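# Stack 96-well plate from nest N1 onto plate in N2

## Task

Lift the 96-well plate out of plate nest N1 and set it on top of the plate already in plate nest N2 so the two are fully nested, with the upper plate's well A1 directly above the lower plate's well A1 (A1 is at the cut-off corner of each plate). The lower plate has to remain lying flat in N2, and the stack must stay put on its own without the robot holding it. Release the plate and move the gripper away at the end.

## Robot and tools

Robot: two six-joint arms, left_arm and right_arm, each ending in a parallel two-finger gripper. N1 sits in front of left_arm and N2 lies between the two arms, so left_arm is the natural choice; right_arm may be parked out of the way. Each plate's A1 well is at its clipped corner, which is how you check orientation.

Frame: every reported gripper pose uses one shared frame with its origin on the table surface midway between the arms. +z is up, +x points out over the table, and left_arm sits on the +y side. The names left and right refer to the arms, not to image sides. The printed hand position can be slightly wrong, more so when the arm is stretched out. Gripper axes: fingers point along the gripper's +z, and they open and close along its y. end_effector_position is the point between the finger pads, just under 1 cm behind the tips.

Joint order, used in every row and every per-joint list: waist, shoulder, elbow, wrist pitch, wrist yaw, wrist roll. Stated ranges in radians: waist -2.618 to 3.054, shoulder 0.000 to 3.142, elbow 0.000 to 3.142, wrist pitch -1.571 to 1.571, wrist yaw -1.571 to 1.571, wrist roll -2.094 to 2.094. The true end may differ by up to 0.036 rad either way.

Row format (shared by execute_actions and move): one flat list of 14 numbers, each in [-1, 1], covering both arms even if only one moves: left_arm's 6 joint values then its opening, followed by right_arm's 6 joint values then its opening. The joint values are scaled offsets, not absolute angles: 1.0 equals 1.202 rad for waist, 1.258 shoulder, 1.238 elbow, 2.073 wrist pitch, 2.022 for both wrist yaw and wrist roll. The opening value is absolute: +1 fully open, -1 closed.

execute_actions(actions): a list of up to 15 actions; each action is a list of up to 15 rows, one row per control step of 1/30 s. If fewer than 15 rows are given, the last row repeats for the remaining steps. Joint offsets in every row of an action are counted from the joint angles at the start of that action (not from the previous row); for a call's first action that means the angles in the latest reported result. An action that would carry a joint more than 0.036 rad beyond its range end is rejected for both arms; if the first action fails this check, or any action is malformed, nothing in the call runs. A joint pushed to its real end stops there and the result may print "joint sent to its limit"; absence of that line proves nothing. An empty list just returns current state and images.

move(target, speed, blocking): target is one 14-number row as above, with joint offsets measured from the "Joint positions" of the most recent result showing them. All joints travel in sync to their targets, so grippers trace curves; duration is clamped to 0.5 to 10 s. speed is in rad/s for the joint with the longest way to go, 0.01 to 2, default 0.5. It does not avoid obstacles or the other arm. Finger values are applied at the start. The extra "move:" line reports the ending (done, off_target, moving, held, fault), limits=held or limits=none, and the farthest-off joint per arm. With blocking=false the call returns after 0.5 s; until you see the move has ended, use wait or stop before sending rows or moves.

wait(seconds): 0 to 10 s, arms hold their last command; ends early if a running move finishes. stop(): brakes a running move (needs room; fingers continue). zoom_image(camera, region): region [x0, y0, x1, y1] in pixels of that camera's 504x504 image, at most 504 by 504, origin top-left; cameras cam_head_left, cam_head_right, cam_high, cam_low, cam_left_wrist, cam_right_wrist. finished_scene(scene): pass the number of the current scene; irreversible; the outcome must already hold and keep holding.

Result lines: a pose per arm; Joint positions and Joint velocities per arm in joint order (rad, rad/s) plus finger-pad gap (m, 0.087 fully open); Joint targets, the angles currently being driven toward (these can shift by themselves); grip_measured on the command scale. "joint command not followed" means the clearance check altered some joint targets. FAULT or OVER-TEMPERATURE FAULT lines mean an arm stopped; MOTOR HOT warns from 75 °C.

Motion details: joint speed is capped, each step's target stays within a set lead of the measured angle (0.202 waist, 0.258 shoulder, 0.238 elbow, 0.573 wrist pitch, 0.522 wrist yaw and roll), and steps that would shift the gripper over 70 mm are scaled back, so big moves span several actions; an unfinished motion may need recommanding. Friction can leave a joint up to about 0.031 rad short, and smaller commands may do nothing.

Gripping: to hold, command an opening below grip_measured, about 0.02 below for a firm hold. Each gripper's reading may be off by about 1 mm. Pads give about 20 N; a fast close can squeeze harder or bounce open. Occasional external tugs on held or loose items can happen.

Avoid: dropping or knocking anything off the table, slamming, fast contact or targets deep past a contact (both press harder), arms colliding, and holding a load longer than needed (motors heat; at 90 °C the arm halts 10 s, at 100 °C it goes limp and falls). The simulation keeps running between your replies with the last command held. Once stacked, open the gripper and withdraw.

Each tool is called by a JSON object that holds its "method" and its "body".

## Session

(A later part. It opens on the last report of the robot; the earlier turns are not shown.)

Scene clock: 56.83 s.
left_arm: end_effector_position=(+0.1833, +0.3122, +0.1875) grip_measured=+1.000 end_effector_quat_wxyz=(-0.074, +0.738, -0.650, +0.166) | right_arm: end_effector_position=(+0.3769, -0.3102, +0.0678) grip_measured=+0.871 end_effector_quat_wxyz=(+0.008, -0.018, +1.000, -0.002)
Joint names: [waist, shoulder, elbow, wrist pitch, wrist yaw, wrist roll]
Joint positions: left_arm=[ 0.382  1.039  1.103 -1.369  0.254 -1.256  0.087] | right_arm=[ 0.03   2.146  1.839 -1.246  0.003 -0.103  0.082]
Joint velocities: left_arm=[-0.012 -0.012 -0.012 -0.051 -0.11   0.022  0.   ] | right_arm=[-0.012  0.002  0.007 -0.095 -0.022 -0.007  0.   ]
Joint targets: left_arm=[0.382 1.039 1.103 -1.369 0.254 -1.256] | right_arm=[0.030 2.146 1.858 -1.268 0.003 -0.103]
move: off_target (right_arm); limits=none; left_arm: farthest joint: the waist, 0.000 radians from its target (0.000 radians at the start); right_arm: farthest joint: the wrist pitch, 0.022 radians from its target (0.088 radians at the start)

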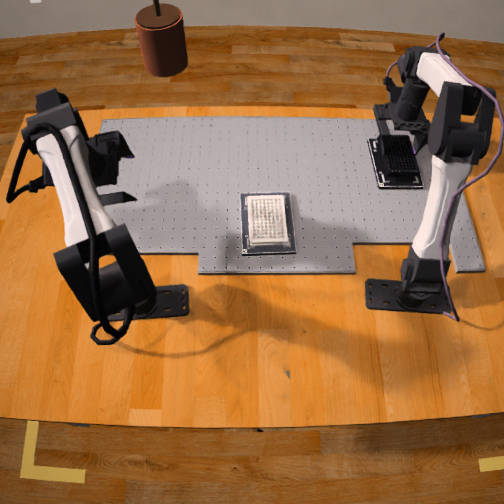

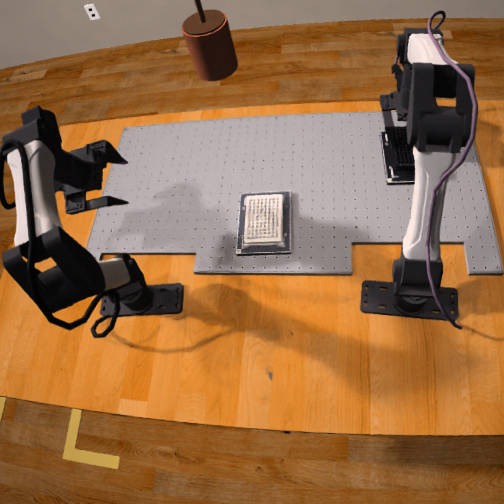

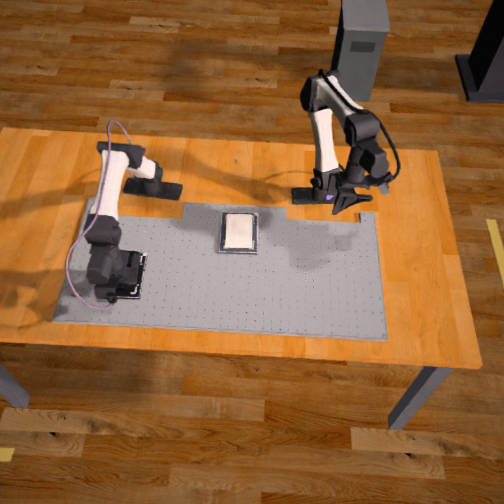

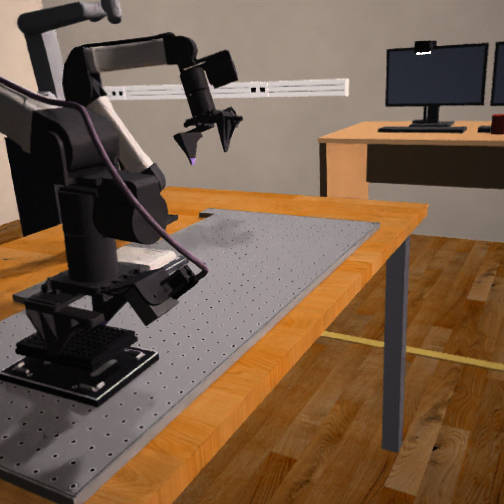

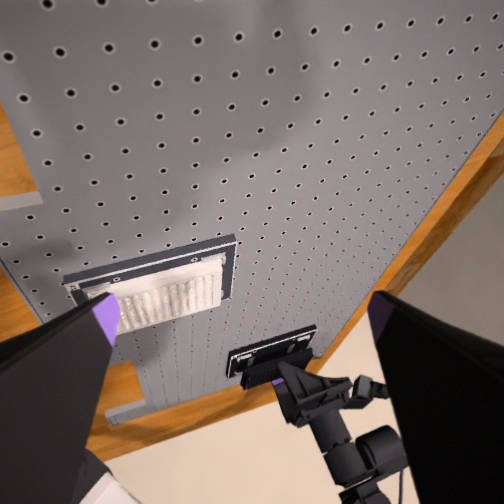

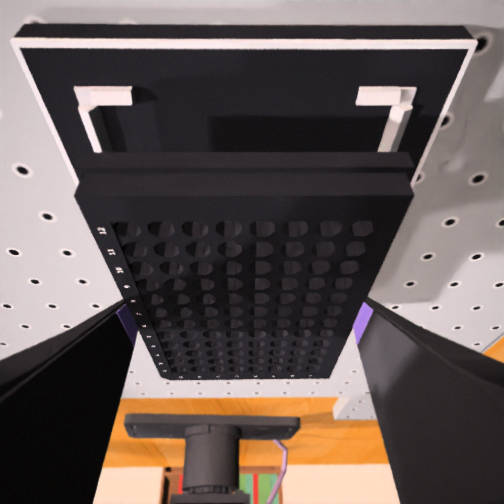

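{"method": "move", "body": {"target": [0,0,0,0,0,0,1,0.849,-0.052,-0.053,0,0,0.493,0.84], "speed": 0.6}}

{"method": "zoom_image", "body": {"camera": "cam_low", "region": [70, 200, 200, 290]}}

Scene clock: 63.20 s.
left_arm: end_effector_position=(+0.1833, +0.3122, +0.1875) grip_measured=+1.000 end_effector_quat_wxyz=(-0.074, +0.738, -0.650, +0.166) | right_arm: end_effector_position=(+0.1946, +0.0510, +0.0740) grip_measured=+0.871 end_effector_quat_wxyz=(+0.006, -0.037, +0.999, +0.006)
Joint names: [waist, shoulder, elbow, wrist pitch, wrist yaw, wrist roll]
Joint positions: left_arm=[ 0.382  1.039  1.103 -1.369  0.254 -1.256  0.087] | right_arm=[ 1.053  2.102  1.794 -1.246  0.004  0.884  0.082]
Joint velocities: left_arm=[-0.007  0.007 -0.002  0.022 -0.051  0.007  0.   ] | right_arm=[-0.002 -0.037 -0.002  0.037 -0.022 -0.007 -0.   ]
Joint targets: left_arm=[0.382 1.039 1.103 -1.369 0.254 -1.256] | right_arm=[1.051 2.081 1.773 -1.246 0.003 0.894]
move: off_target (right_arm); limits=none; left_arm: farthest joint: the waist, 0.000 radians from its target (0.000 radians at the start); right_arm: farthest joint: the shoulder, 0.021 radians from its target (0.066 radians at the start)

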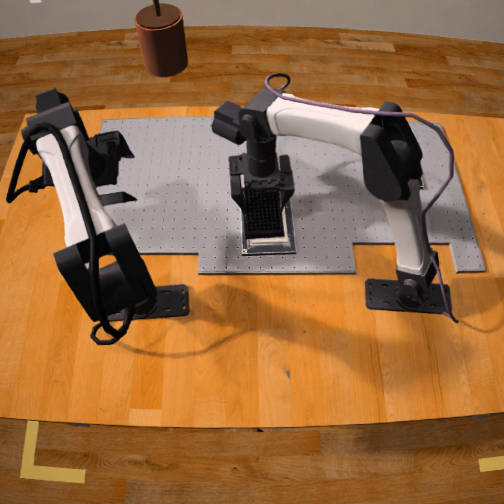

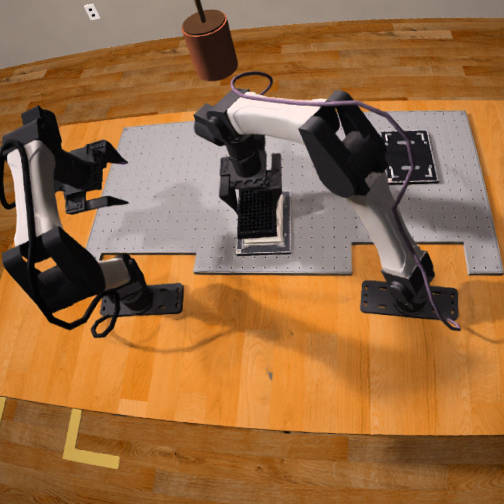

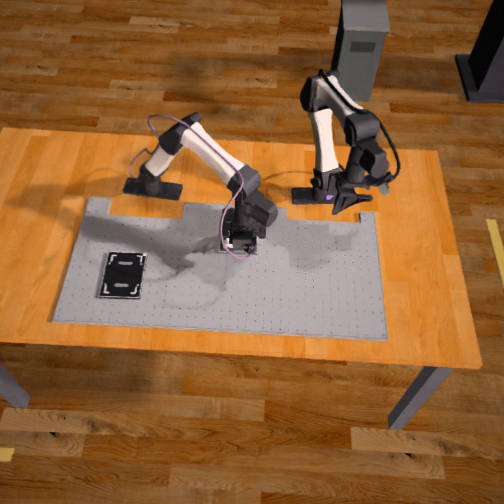

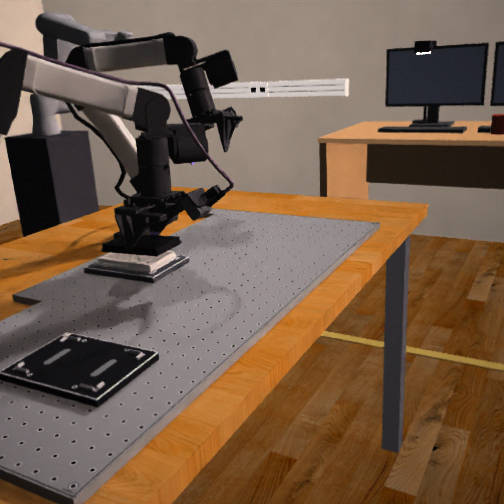

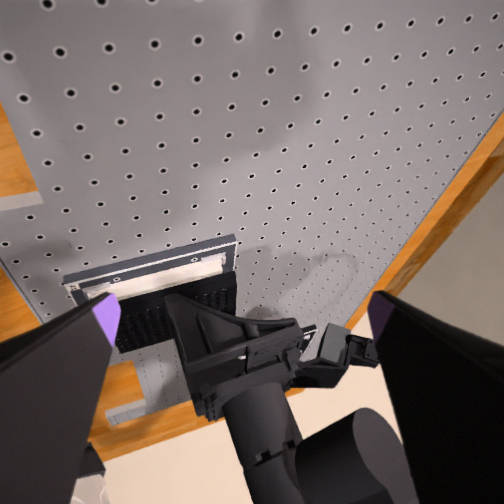

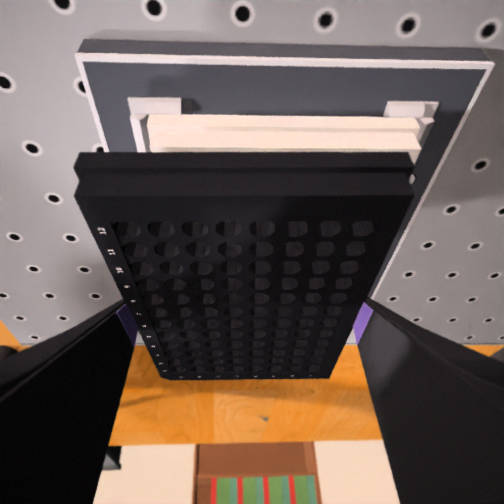

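Region (70, 200, 200, 290) of cam_low's 504x504 image, scaled by 3.877, with more detail than that image has; it fills the top 349 rows of this view, and the rest is white.

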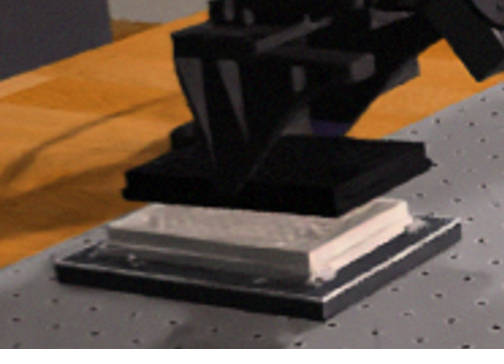

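{"method": "move", "body": {"target": [0,0,0,0,0,0,1,0,-0.0526,-0.104,0.0367,0,0.012,0.84], "speed": 0.15}}

{"method": "zoom_image", "body": {"camera": "cam_low", "region": [80, 220, 195, 290]}}

{"method": "zoom_image", "body": {"camera": "cam_head_left", "region": [235, 200, 305, 260]}}

{"method": "zoom_image", "body": {"camera": "cam_left_wrist", "region": [50, 220, 250, 360]}}

Scene clock: 72.70 s.
left_arm: end_effector_position=(+0.1833, +0.3122, +0.1875) grip_measured=+1.000 end_effector_quat_wxyz=(-0.074, +0.738, -0.650, +0.166) | right_arm: end_effector_position=(+0.1869, +0.0406, +0.0637) grip_measured=+0.871 end_effector_quat_wxyz=(+0.005, -0.029, +1.000, +0.003)
Joint names: [waist, shoulder, elbow, wrist pitch, wrist yaw, wrist roll]
Joint positions: left_arm=[ 0.382  1.039  1.103 -1.369  0.254 -1.256  0.087] | right_arm=[ 1.053  2.057  1.685 -1.188  0.004  0.898  0.082]
Joint velocities: left_arm=[-0.002 -0.002  0.007  0.11   0.081  0.051  0.   ] | right_arm=[-0.002  0.022 -0.007 -0.022 -0.066 -0.037 -0.   ]
Joint targets: left_arm=[0.382 1.039 1.103 -1.369 0.254 -1.256] | right_arm=[1.053 2.036 1.665 -1.170 0.004 0.908]
move: off_target (right_arm); limits=none; left_arm: farthest joint: the waist, 0.000 radians from its target (0.000 radians at the start); right_arm: farthest joint: the shoulder, 0.022 radians from its target (0.066 radians at the start)

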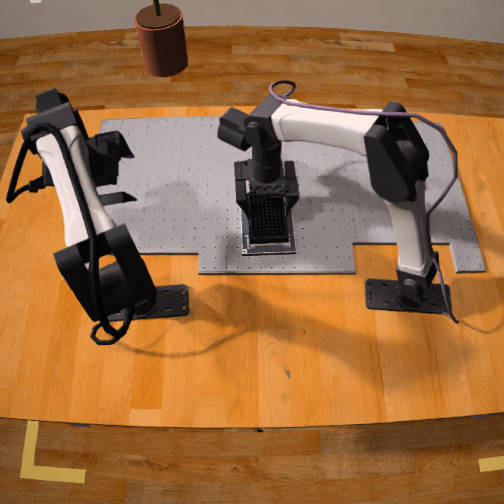

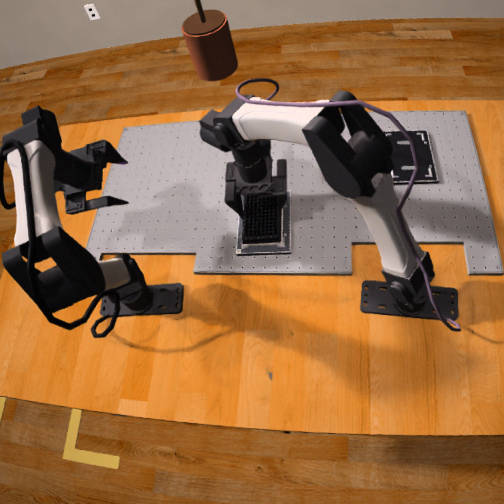

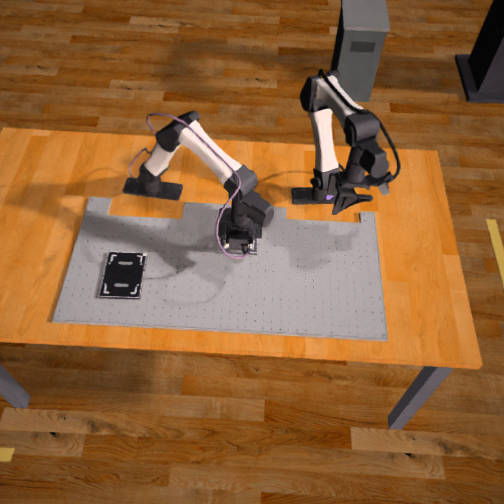

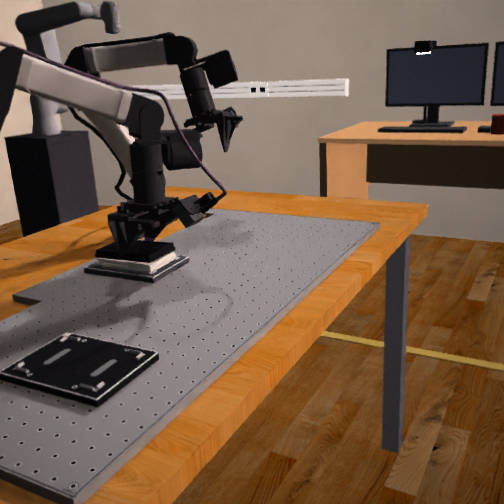

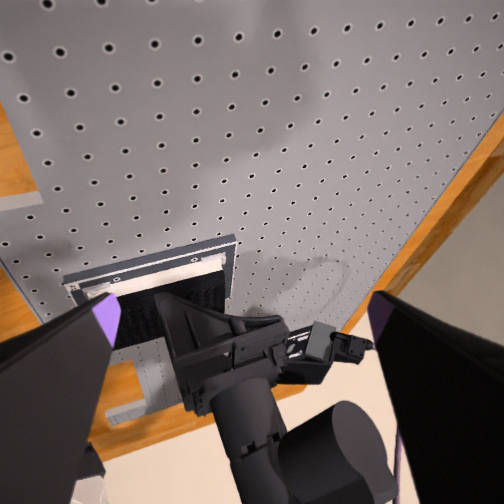

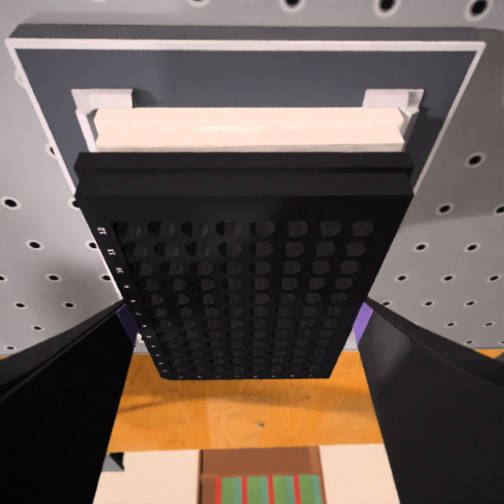

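Region (80, 220, 195, 290) of cam_low's 504x504 image, scaled by 4.383, with more detail than that image has; it fills the top 307 rows of this view, and the rest is white.

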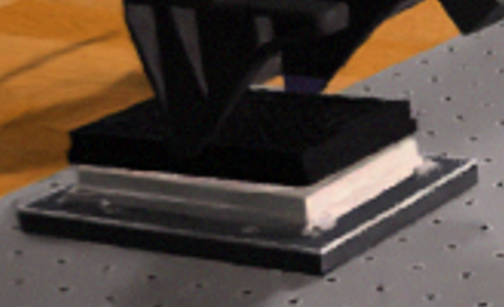

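Region (235, 200, 305, 260) of cam_head_left's 504x504 image, scaled by 7.200, with more detail than that image has; it fills the top 432 rows of this view, and the rest is white.

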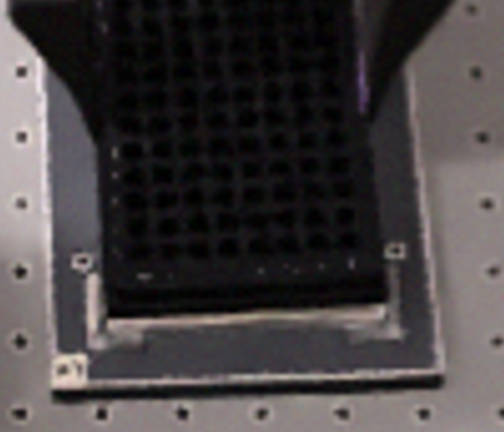

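Region (50, 220, 250, 360) of cam_left_wrist's 504x504 image, scaled by 2.520, with more detail than that image has; it fills the top 353 rows of this view, and the rest is white.

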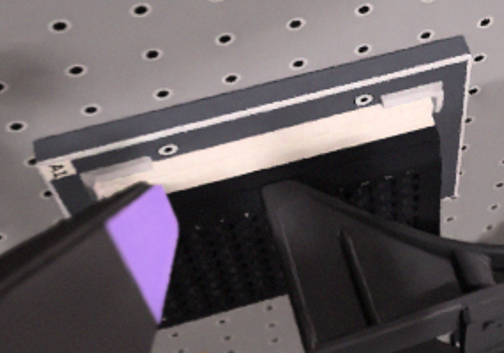

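{"method": "execute_actions", "body": {"actions": [[[0,0,0,0,0,0,1,-0.008,0,0,0.009,0,-0.004,0.84],[0,0,0,0,0,0,1,-0.012,0,0,0.011,0,-0.006,0.84],[0,0,0,0,0,0,1,-0.015,0,0,0.013,0,-0.008,0.84],[0,0,0,0,0,0,1,-0.016,0,0,0.013,0,-0.008,0.84],[0,0,0,0,0,0,1,-0.016,0,0,0.012,0,-0.008,0.84],[0,0,0,0,0,0,1,-0.014,0,0,0.012,0,-0.008,0.84]]]}}

{"method": "zoom_image", "body": {"camera": "cam_right_wrist", "region": [50, 70, 170, 190]}}

{"method": "zoom_image", "body": {"camera": "cam_right_wrist", "region": [320, 70, 440, 190]}}

Scene clock: 79.97 s.
left_arm: end_effector_position=(+0.1833, +0.3122, +0.1875) grip_measured=+1.000 end_effector_quat_wxyz=(-0.074, +0.738, -0.650, +0.166) | right_arm: end_effector_position=(+0.1899, +0.0407, +0.0635) grip_measured=+0.871 end_effector_quat_wxyz=(+0.007, -0.029, +1.000, +0.006)
Joint names: [waist, shoulder, elbow, wrist pitch, wrist yaw, wrist roll]
Joint positions: left_arm=[ 0.382  1.039  1.103 -1.369  0.254 -1.256  0.087] | right_arm=[ 1.047  2.057  1.685 -1.181  0.004  0.892  0.082]
Joint velocities: left_arm=[-0.002 -0.002 -0.002 -0.007  0.066 -0.051  0.   ] | right_arm=[ 0.007 -0.017 -0.022 -0.022 -0.037 -0.007 -0.001]
Joint targets: left_arm=[0.382 1.039 1.103 -1.369 0.254 -1.256] | right_arm=[1.037 2.057 1.685 -1.163 0.004 0.882]

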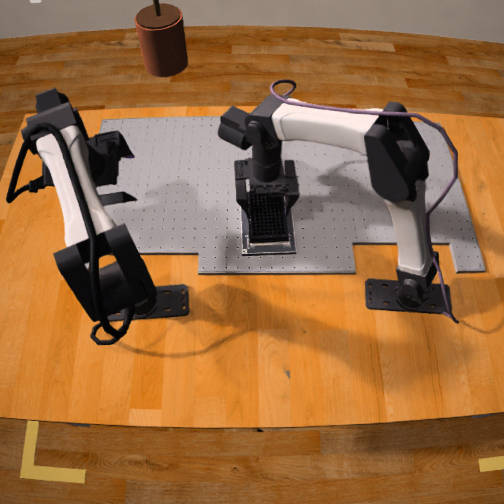

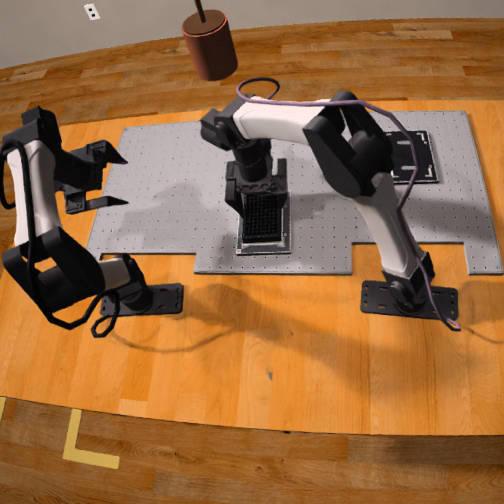

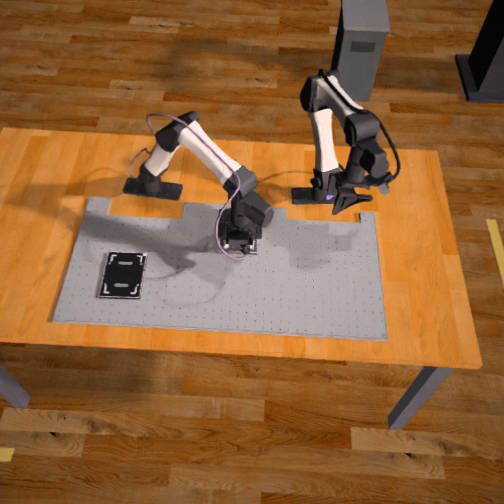

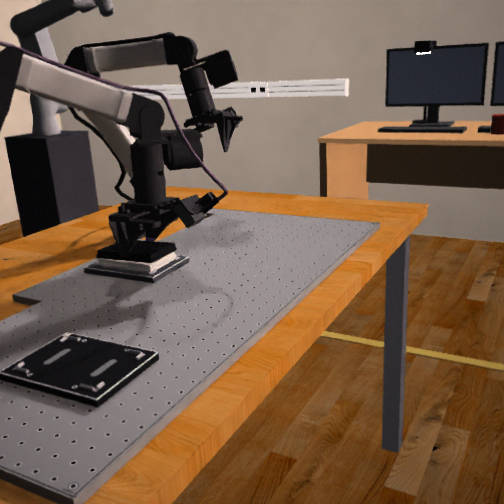

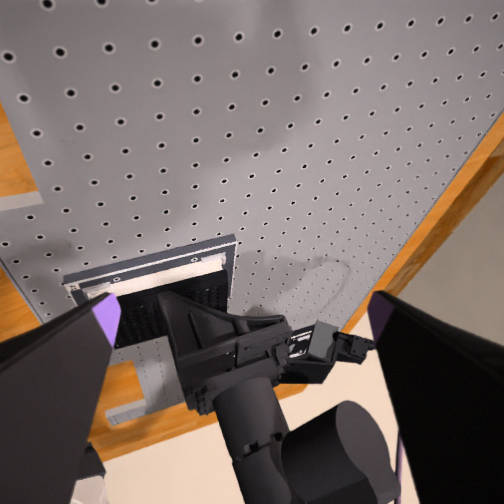

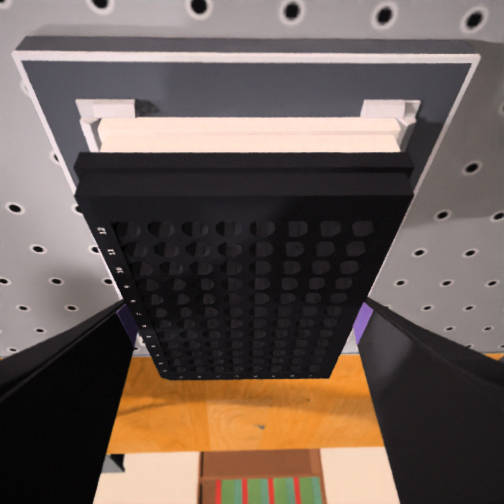

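Region (50, 70, 170, 190) of cam_right_wrist's 504x504 image, scaled by 4.200, with more detail than that image has.

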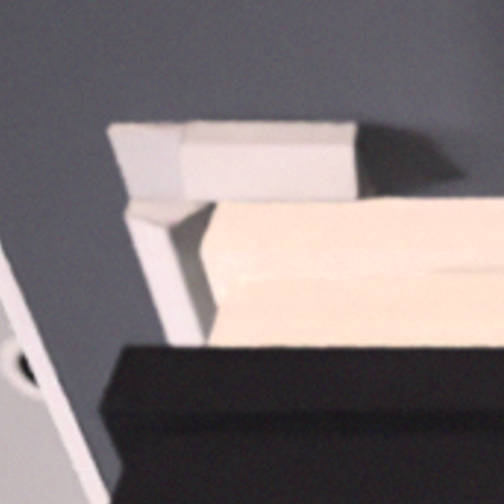

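Region (320, 70, 440, 190) of cam_right_wrist's 504x504 image, scaled by 4.200, with more detail than that image has.

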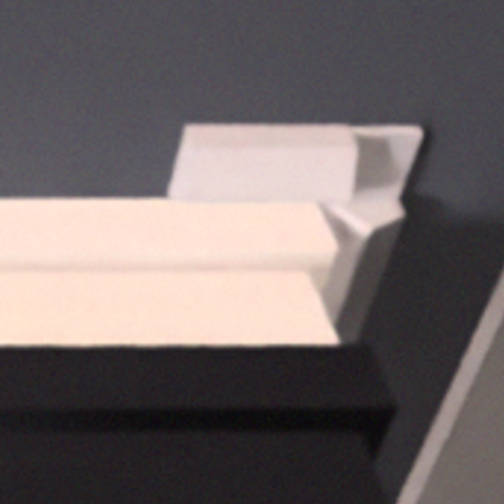

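{"method": "execute_actions", "body": {"actions": [[[0,0,0,0,0,0,1,0,0,0,-0.006,0,0,0.84],[0,0,0,0,0,0,1,0,0,0,-0.011,0,0,0.84],[0,0,0,0,0,0,1,0,0,0,-0.0135,0,0,0.84],[0,0,0,0,0,0,1,0,0,0,-0.0135,0,0,0.84],[0,0,0,0,0,0,1,0,0,0,-0.0125,0,0,0.84]]]}}

{"method": "zoom_image", "body": {"camera": "cam_right_wrist", "region": [50, 70, 170, 190]}}

{"method": "zoom_image", "body": {"camera": "cam_right_wrist", "region": [320, 70, 440, 190]}}

{"method": "zoom_image", "body": {"camera": "cam_head_left", "region": [235, 200, 305, 260]}}

Scene clock: 85.47 s.
left_arm: end_effector_position=(+0.1833, +0.3122, +0.1875) grip_measured=+1.000 end_effector_quat_wxyz=(-0.074, +0.738, -0.650, +0.166) | right_arm: end_effector_position=(+0.1892, +0.0398, +0.0636) grip_measured=+0.871 end_effector_quat_wxyz=(+0.005, -0.030, +1.000, +0.004)
Joint names: [waist, shoulder, elbow, wrist pitch, wrist yaw, wrist roll]
Joint positions: left_arm=[ 0.382  1.039  1.103 -1.369  0.254 -1.256  0.087] | right_arm=[ 1.047  2.057  1.685 -1.185  0.004  0.892  0.082]
Joint velocities: left_arm=[-0.022 -0.017 -0.007  0.037 -0.11   0.066  0.   ] | right_arm=[-0.002  0.002 -0.007 -0.037 -0.037 -0.007 -0.001]
Joint targets: left_arm=[0.382 1.039 1.103 -1.369 0.254 -1.256] | right_arm=[1.047 2.057 1.685 -1.207 0.004 0.892]

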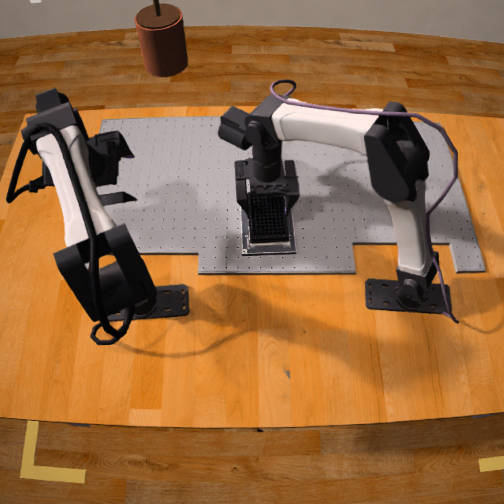

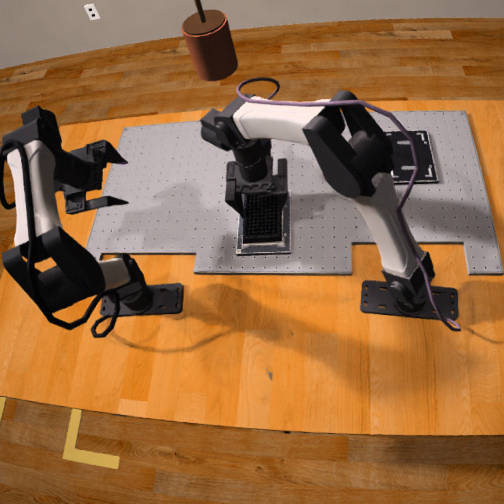

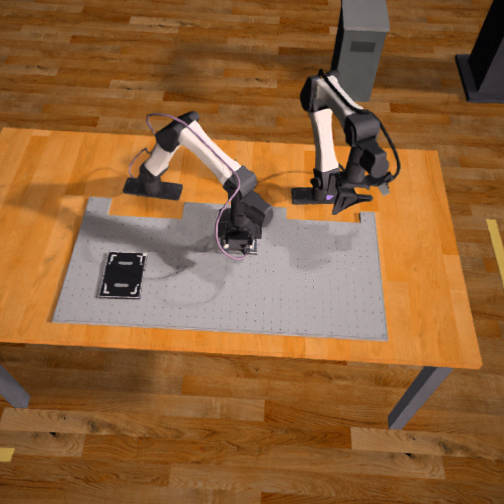

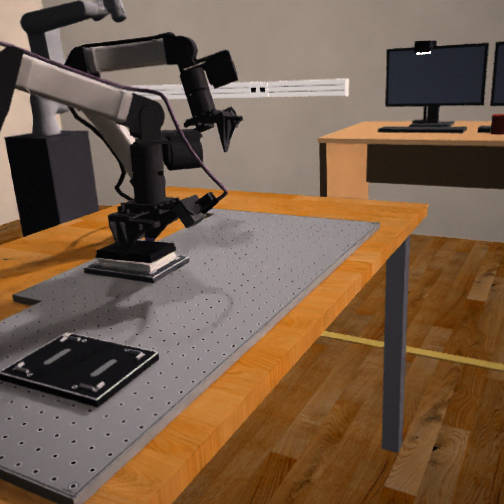

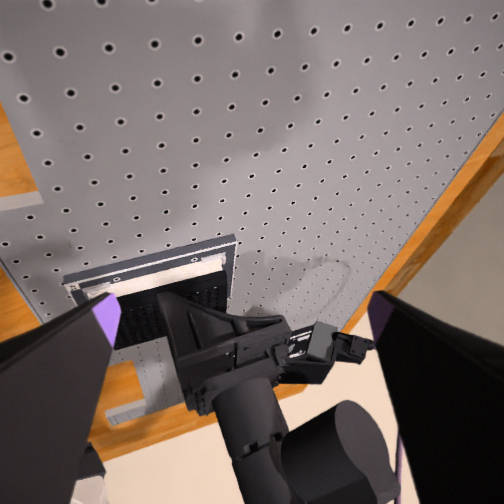

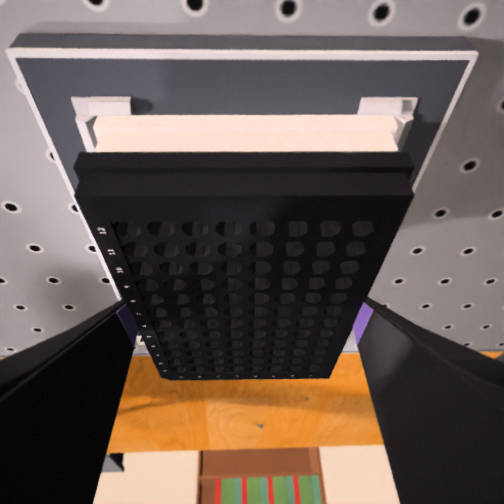

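Region (50, 70, 170, 190) of cam_right_wrist's 504x504 image, scaled by 4.200, with more detail than that image has.

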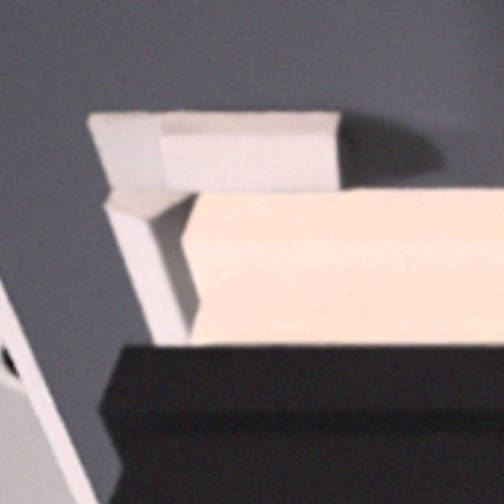

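Region (320, 70, 440, 190) of cam_right_wrist's 504x504 image, scaled by 4.200, with more detail than that image has.

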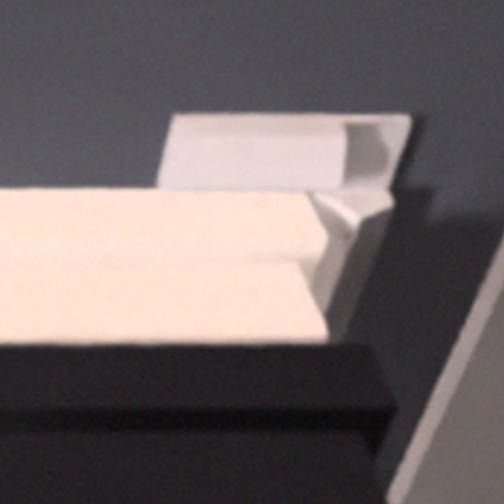

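Region (235, 200, 305, 260) of cam_head_left's 504x504 image, scaled by 7.200, with more detail than that image has; it fills the top 432 rows of this view, and the rest is white.

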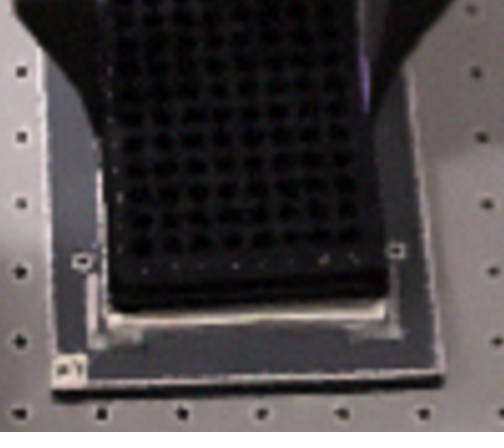

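{"method": "move", "body": {"target": [0,0,0,0,0,0,1,-0.0172,-0.028,-0.037,0.021,-0.0175,-0.01,0.84], "speed": 0.07}}

{"method": "zoom_image", "body": {"camera": "cam_right_wrist", "region": [50, 70, 170, 190]}}

{"method": "zoom_image", "body": {"camera": "cam_right_wrist", "region": [320, 70, 440, 190]}}

{"method": "zoom_image", "body": {"camera": "cam_head_left", "region": [235, 200, 305, 260]}}

{"method": "zoom_image", "body": {"camera": "cam_low", "region": [80, 220, 195, 290]}}

Scene clock: 94.80 s.
left_arm: end_effector_position=(+0.1833, +0.3122, +0.1875) grip_measured=+1.000 end_effector_quat_wxyz=(-0.074, +0.738, -0.650, +0.166) | right_arm: end_effector_position=(+0.1892, +0.0396, +0.0633) grip_measured=+0.871 end_effector_quat_wxyz=(+0.001, -0.030, +0.999, +0.016)
Joint names: [waist, shoulder, elbow, wrist pitch, wrist yaw, wrist roll]
Joint positions: left_arm=[ 0.382  1.039  1.103 -1.369  0.254 -1.256  0.087] | right_arm=[ 1.038  2.043  1.66  -1.16  -0.018  0.881  0.082]
Joint velocities: left_arm=[-0.012  0.002 -0.012 -0.066  0.066 -0.007  0.   ] | right_arm=[ 0.007  0.007  0.002 -0.051 -0.037 -0.051  0.001]
Joint targets: left_arm=[0.382 1.039 1.103 -1.369 0.254 -1.256] | right_arm=[1.027 2.022 1.639 -1.142 -0.032 0.872]
move: off_target (right_arm); limits=none; left_arm: farthest joint: the waist, 0.000 radians from its target (0.000 radians at the start); right_arm: farthest joint: the shoulder, 0.021 radians from its target (0.036 radians at the start)

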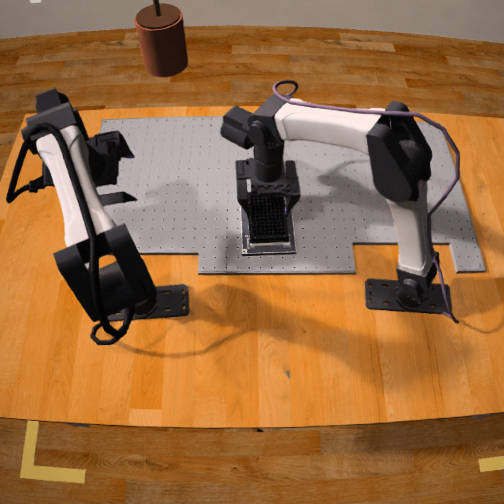

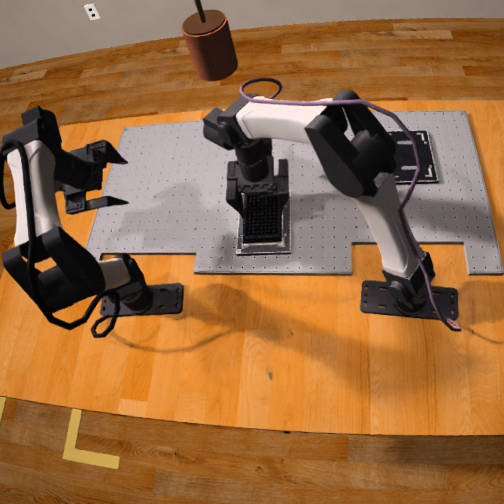

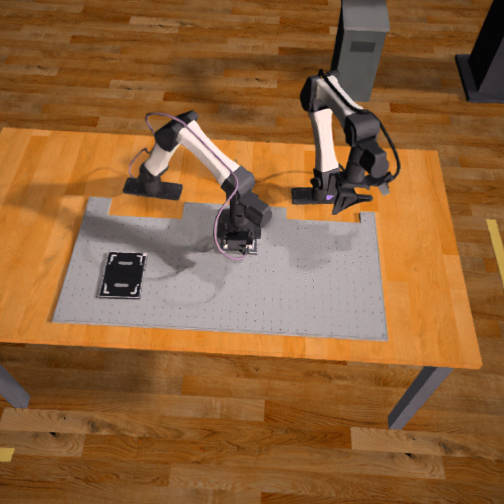

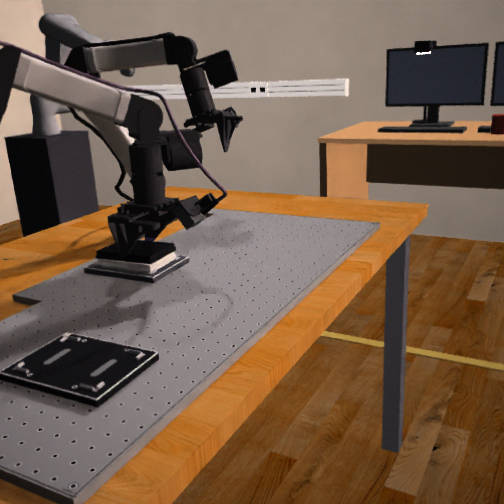

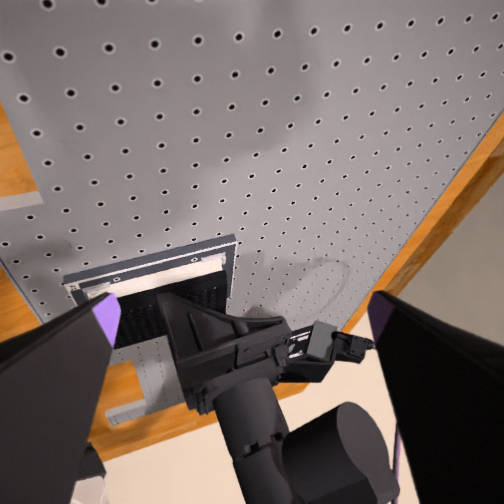

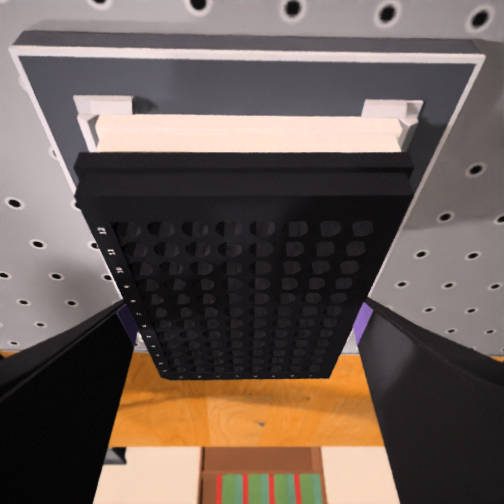

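Region (50, 70, 170, 190) of cam_right_wrist's 504x504 image, scaled by 4.200, with more detail than that image has.

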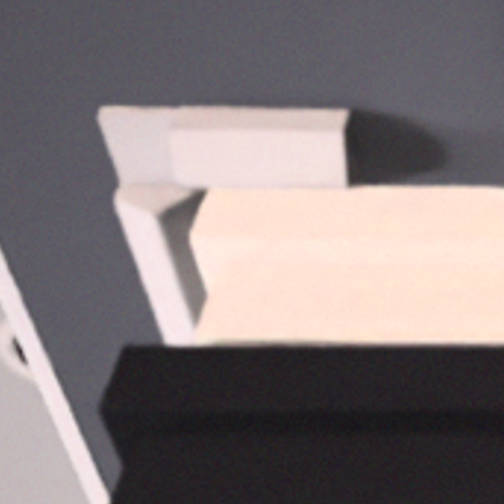

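Region (320, 70, 440, 190) of cam_right_wrist's 504x504 image, scaled by 4.200, with more detail than that image has.

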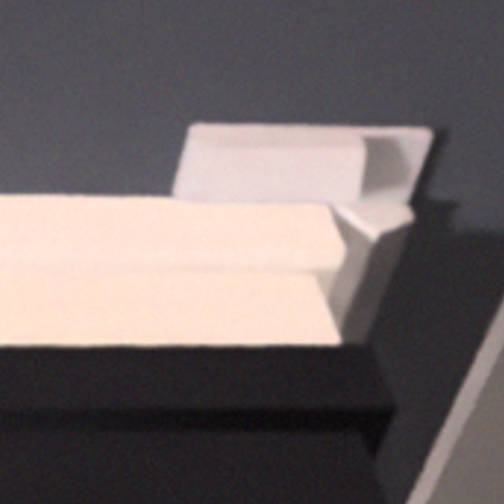

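Region (235, 200, 305, 260) of cam_head_left's 504x504 image, scaled by 7.200, with more detail than that image has; it fills the top 432 rows of this view, and the rest is white.

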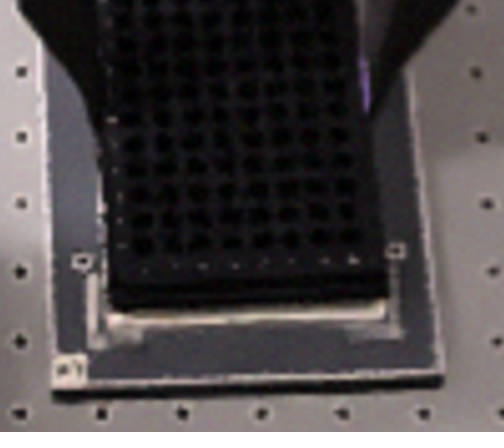

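Region (80, 220, 195, 290) of cam_low's 504x504 image, scaled by 4.383, with more detail than that image has; it fills the top 307 rows of this view, and the rest is white.

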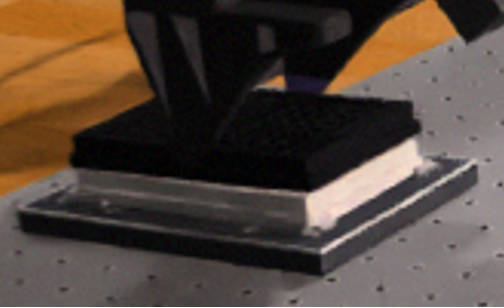

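{"method": "execute_actions", "body": {"actions": [[[0,0,0,0,0,0,1,0,0,0,0,0,0.006,0.84],[0,0,0,0,0,0,1,0,0,0,0,0,0.0115,0.84]]]}}

{"method": "zoom_image", "body": {"camera": "cam_right_wrist", "region": [50,70,170,190]}}

{"method": "zoom_image", "body": {"camera": "cam_right_wrist", "region": [320,70,440,190]}}

Scene clock: 110.03 s.
left_arm: end_effector_position=(+0.1833, +0.3122, +0.1875) grip_measured=+1.000 end_effector_quat_wxyz=(-0.074, +0.738, -0.650, +0.166) | right_arm: end_effector_position=(+0.1892, +0.0402, +0.0633) grip_measured=+0.871 end_effector_quat_wxyz=(+0.002, -0.024, +1.000, +0.017)
Joint names: [waist, shoulder, elbow, wrist pitch, wrist yaw, wrist roll]
Joint positions: left_arm=[ 0.382  1.039  1.103 -1.369  0.254 -1.256  0.087] | right_arm=[ 1.038  2.043  1.66  -1.16  -0.018  0.894  0.082]
Joint velocities: left_arm=[-0.002 -0.027 -0.007  0.007 -0.007  0.081  0.   ] | right_arm=[-0.017  0.012  0.012 -0.037  0.037 -0.051 -0.001]
Joint targets: left_arm=[0.382 1.039 1.103 -1.369 0.254 -1.256] | right_arm=[1.038 2.043 1.660 -1.160 -0.017 0.905]

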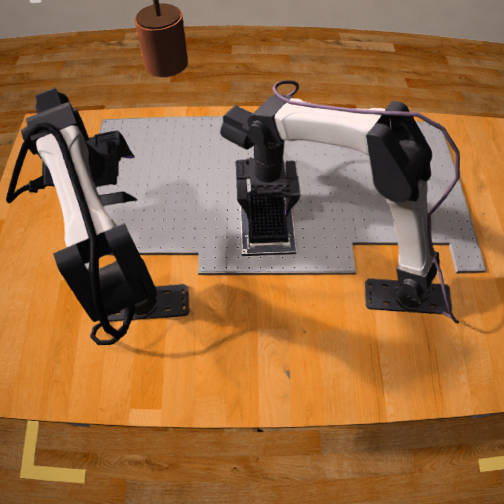

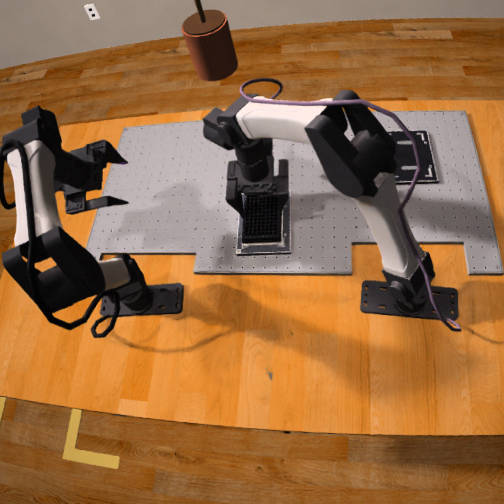

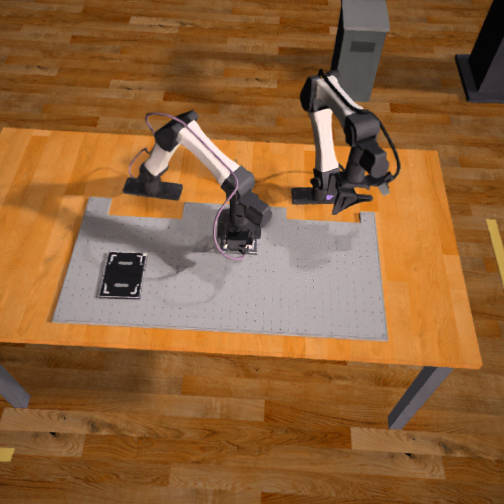

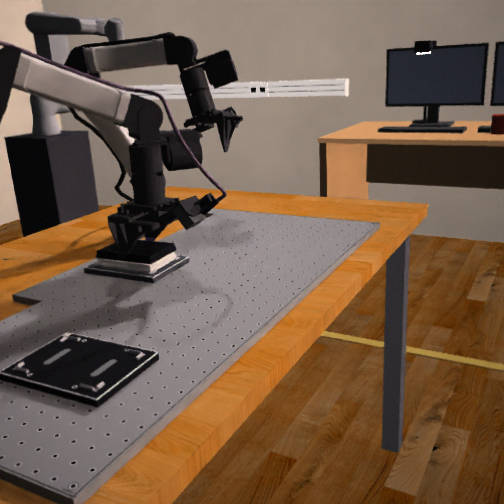

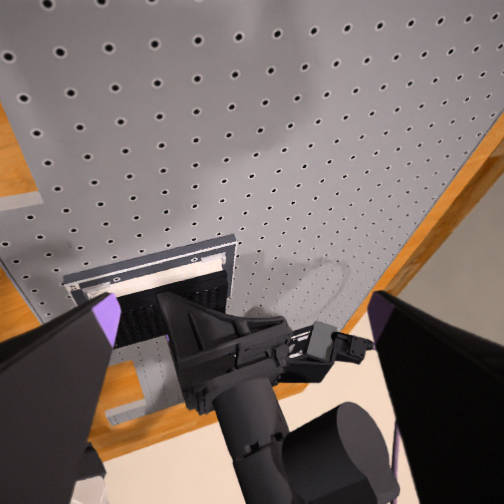

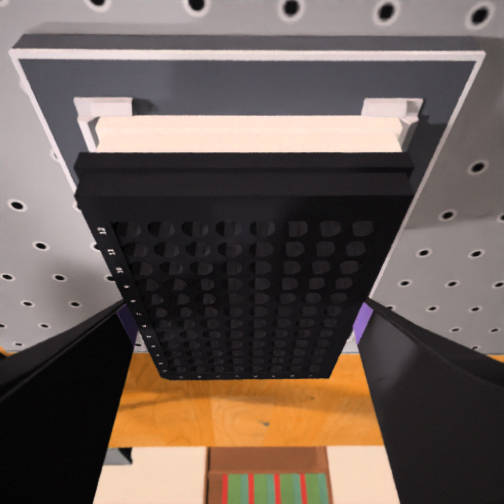

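Region (50, 70, 170, 190) of cam_right_wrist's 504x504 image, scaled by 4.200, with more detail than that image has.

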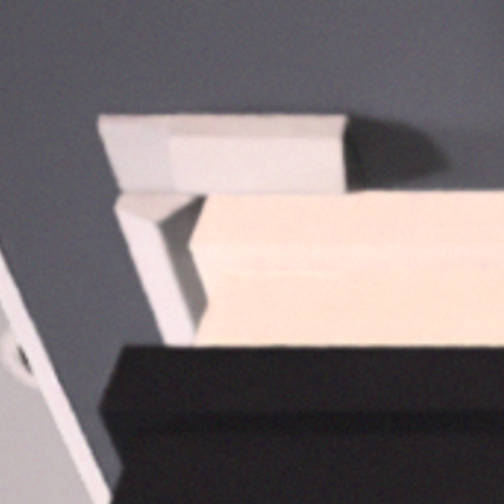

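Region (320, 70, 440, 190) of cam_right_wrist's 504x504 image, scaled by 4.200, with more detail than that image has.

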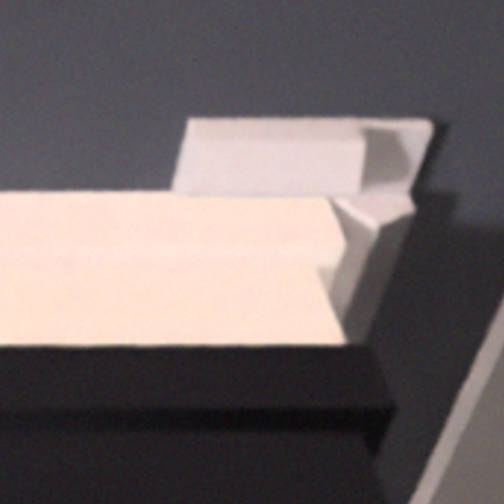

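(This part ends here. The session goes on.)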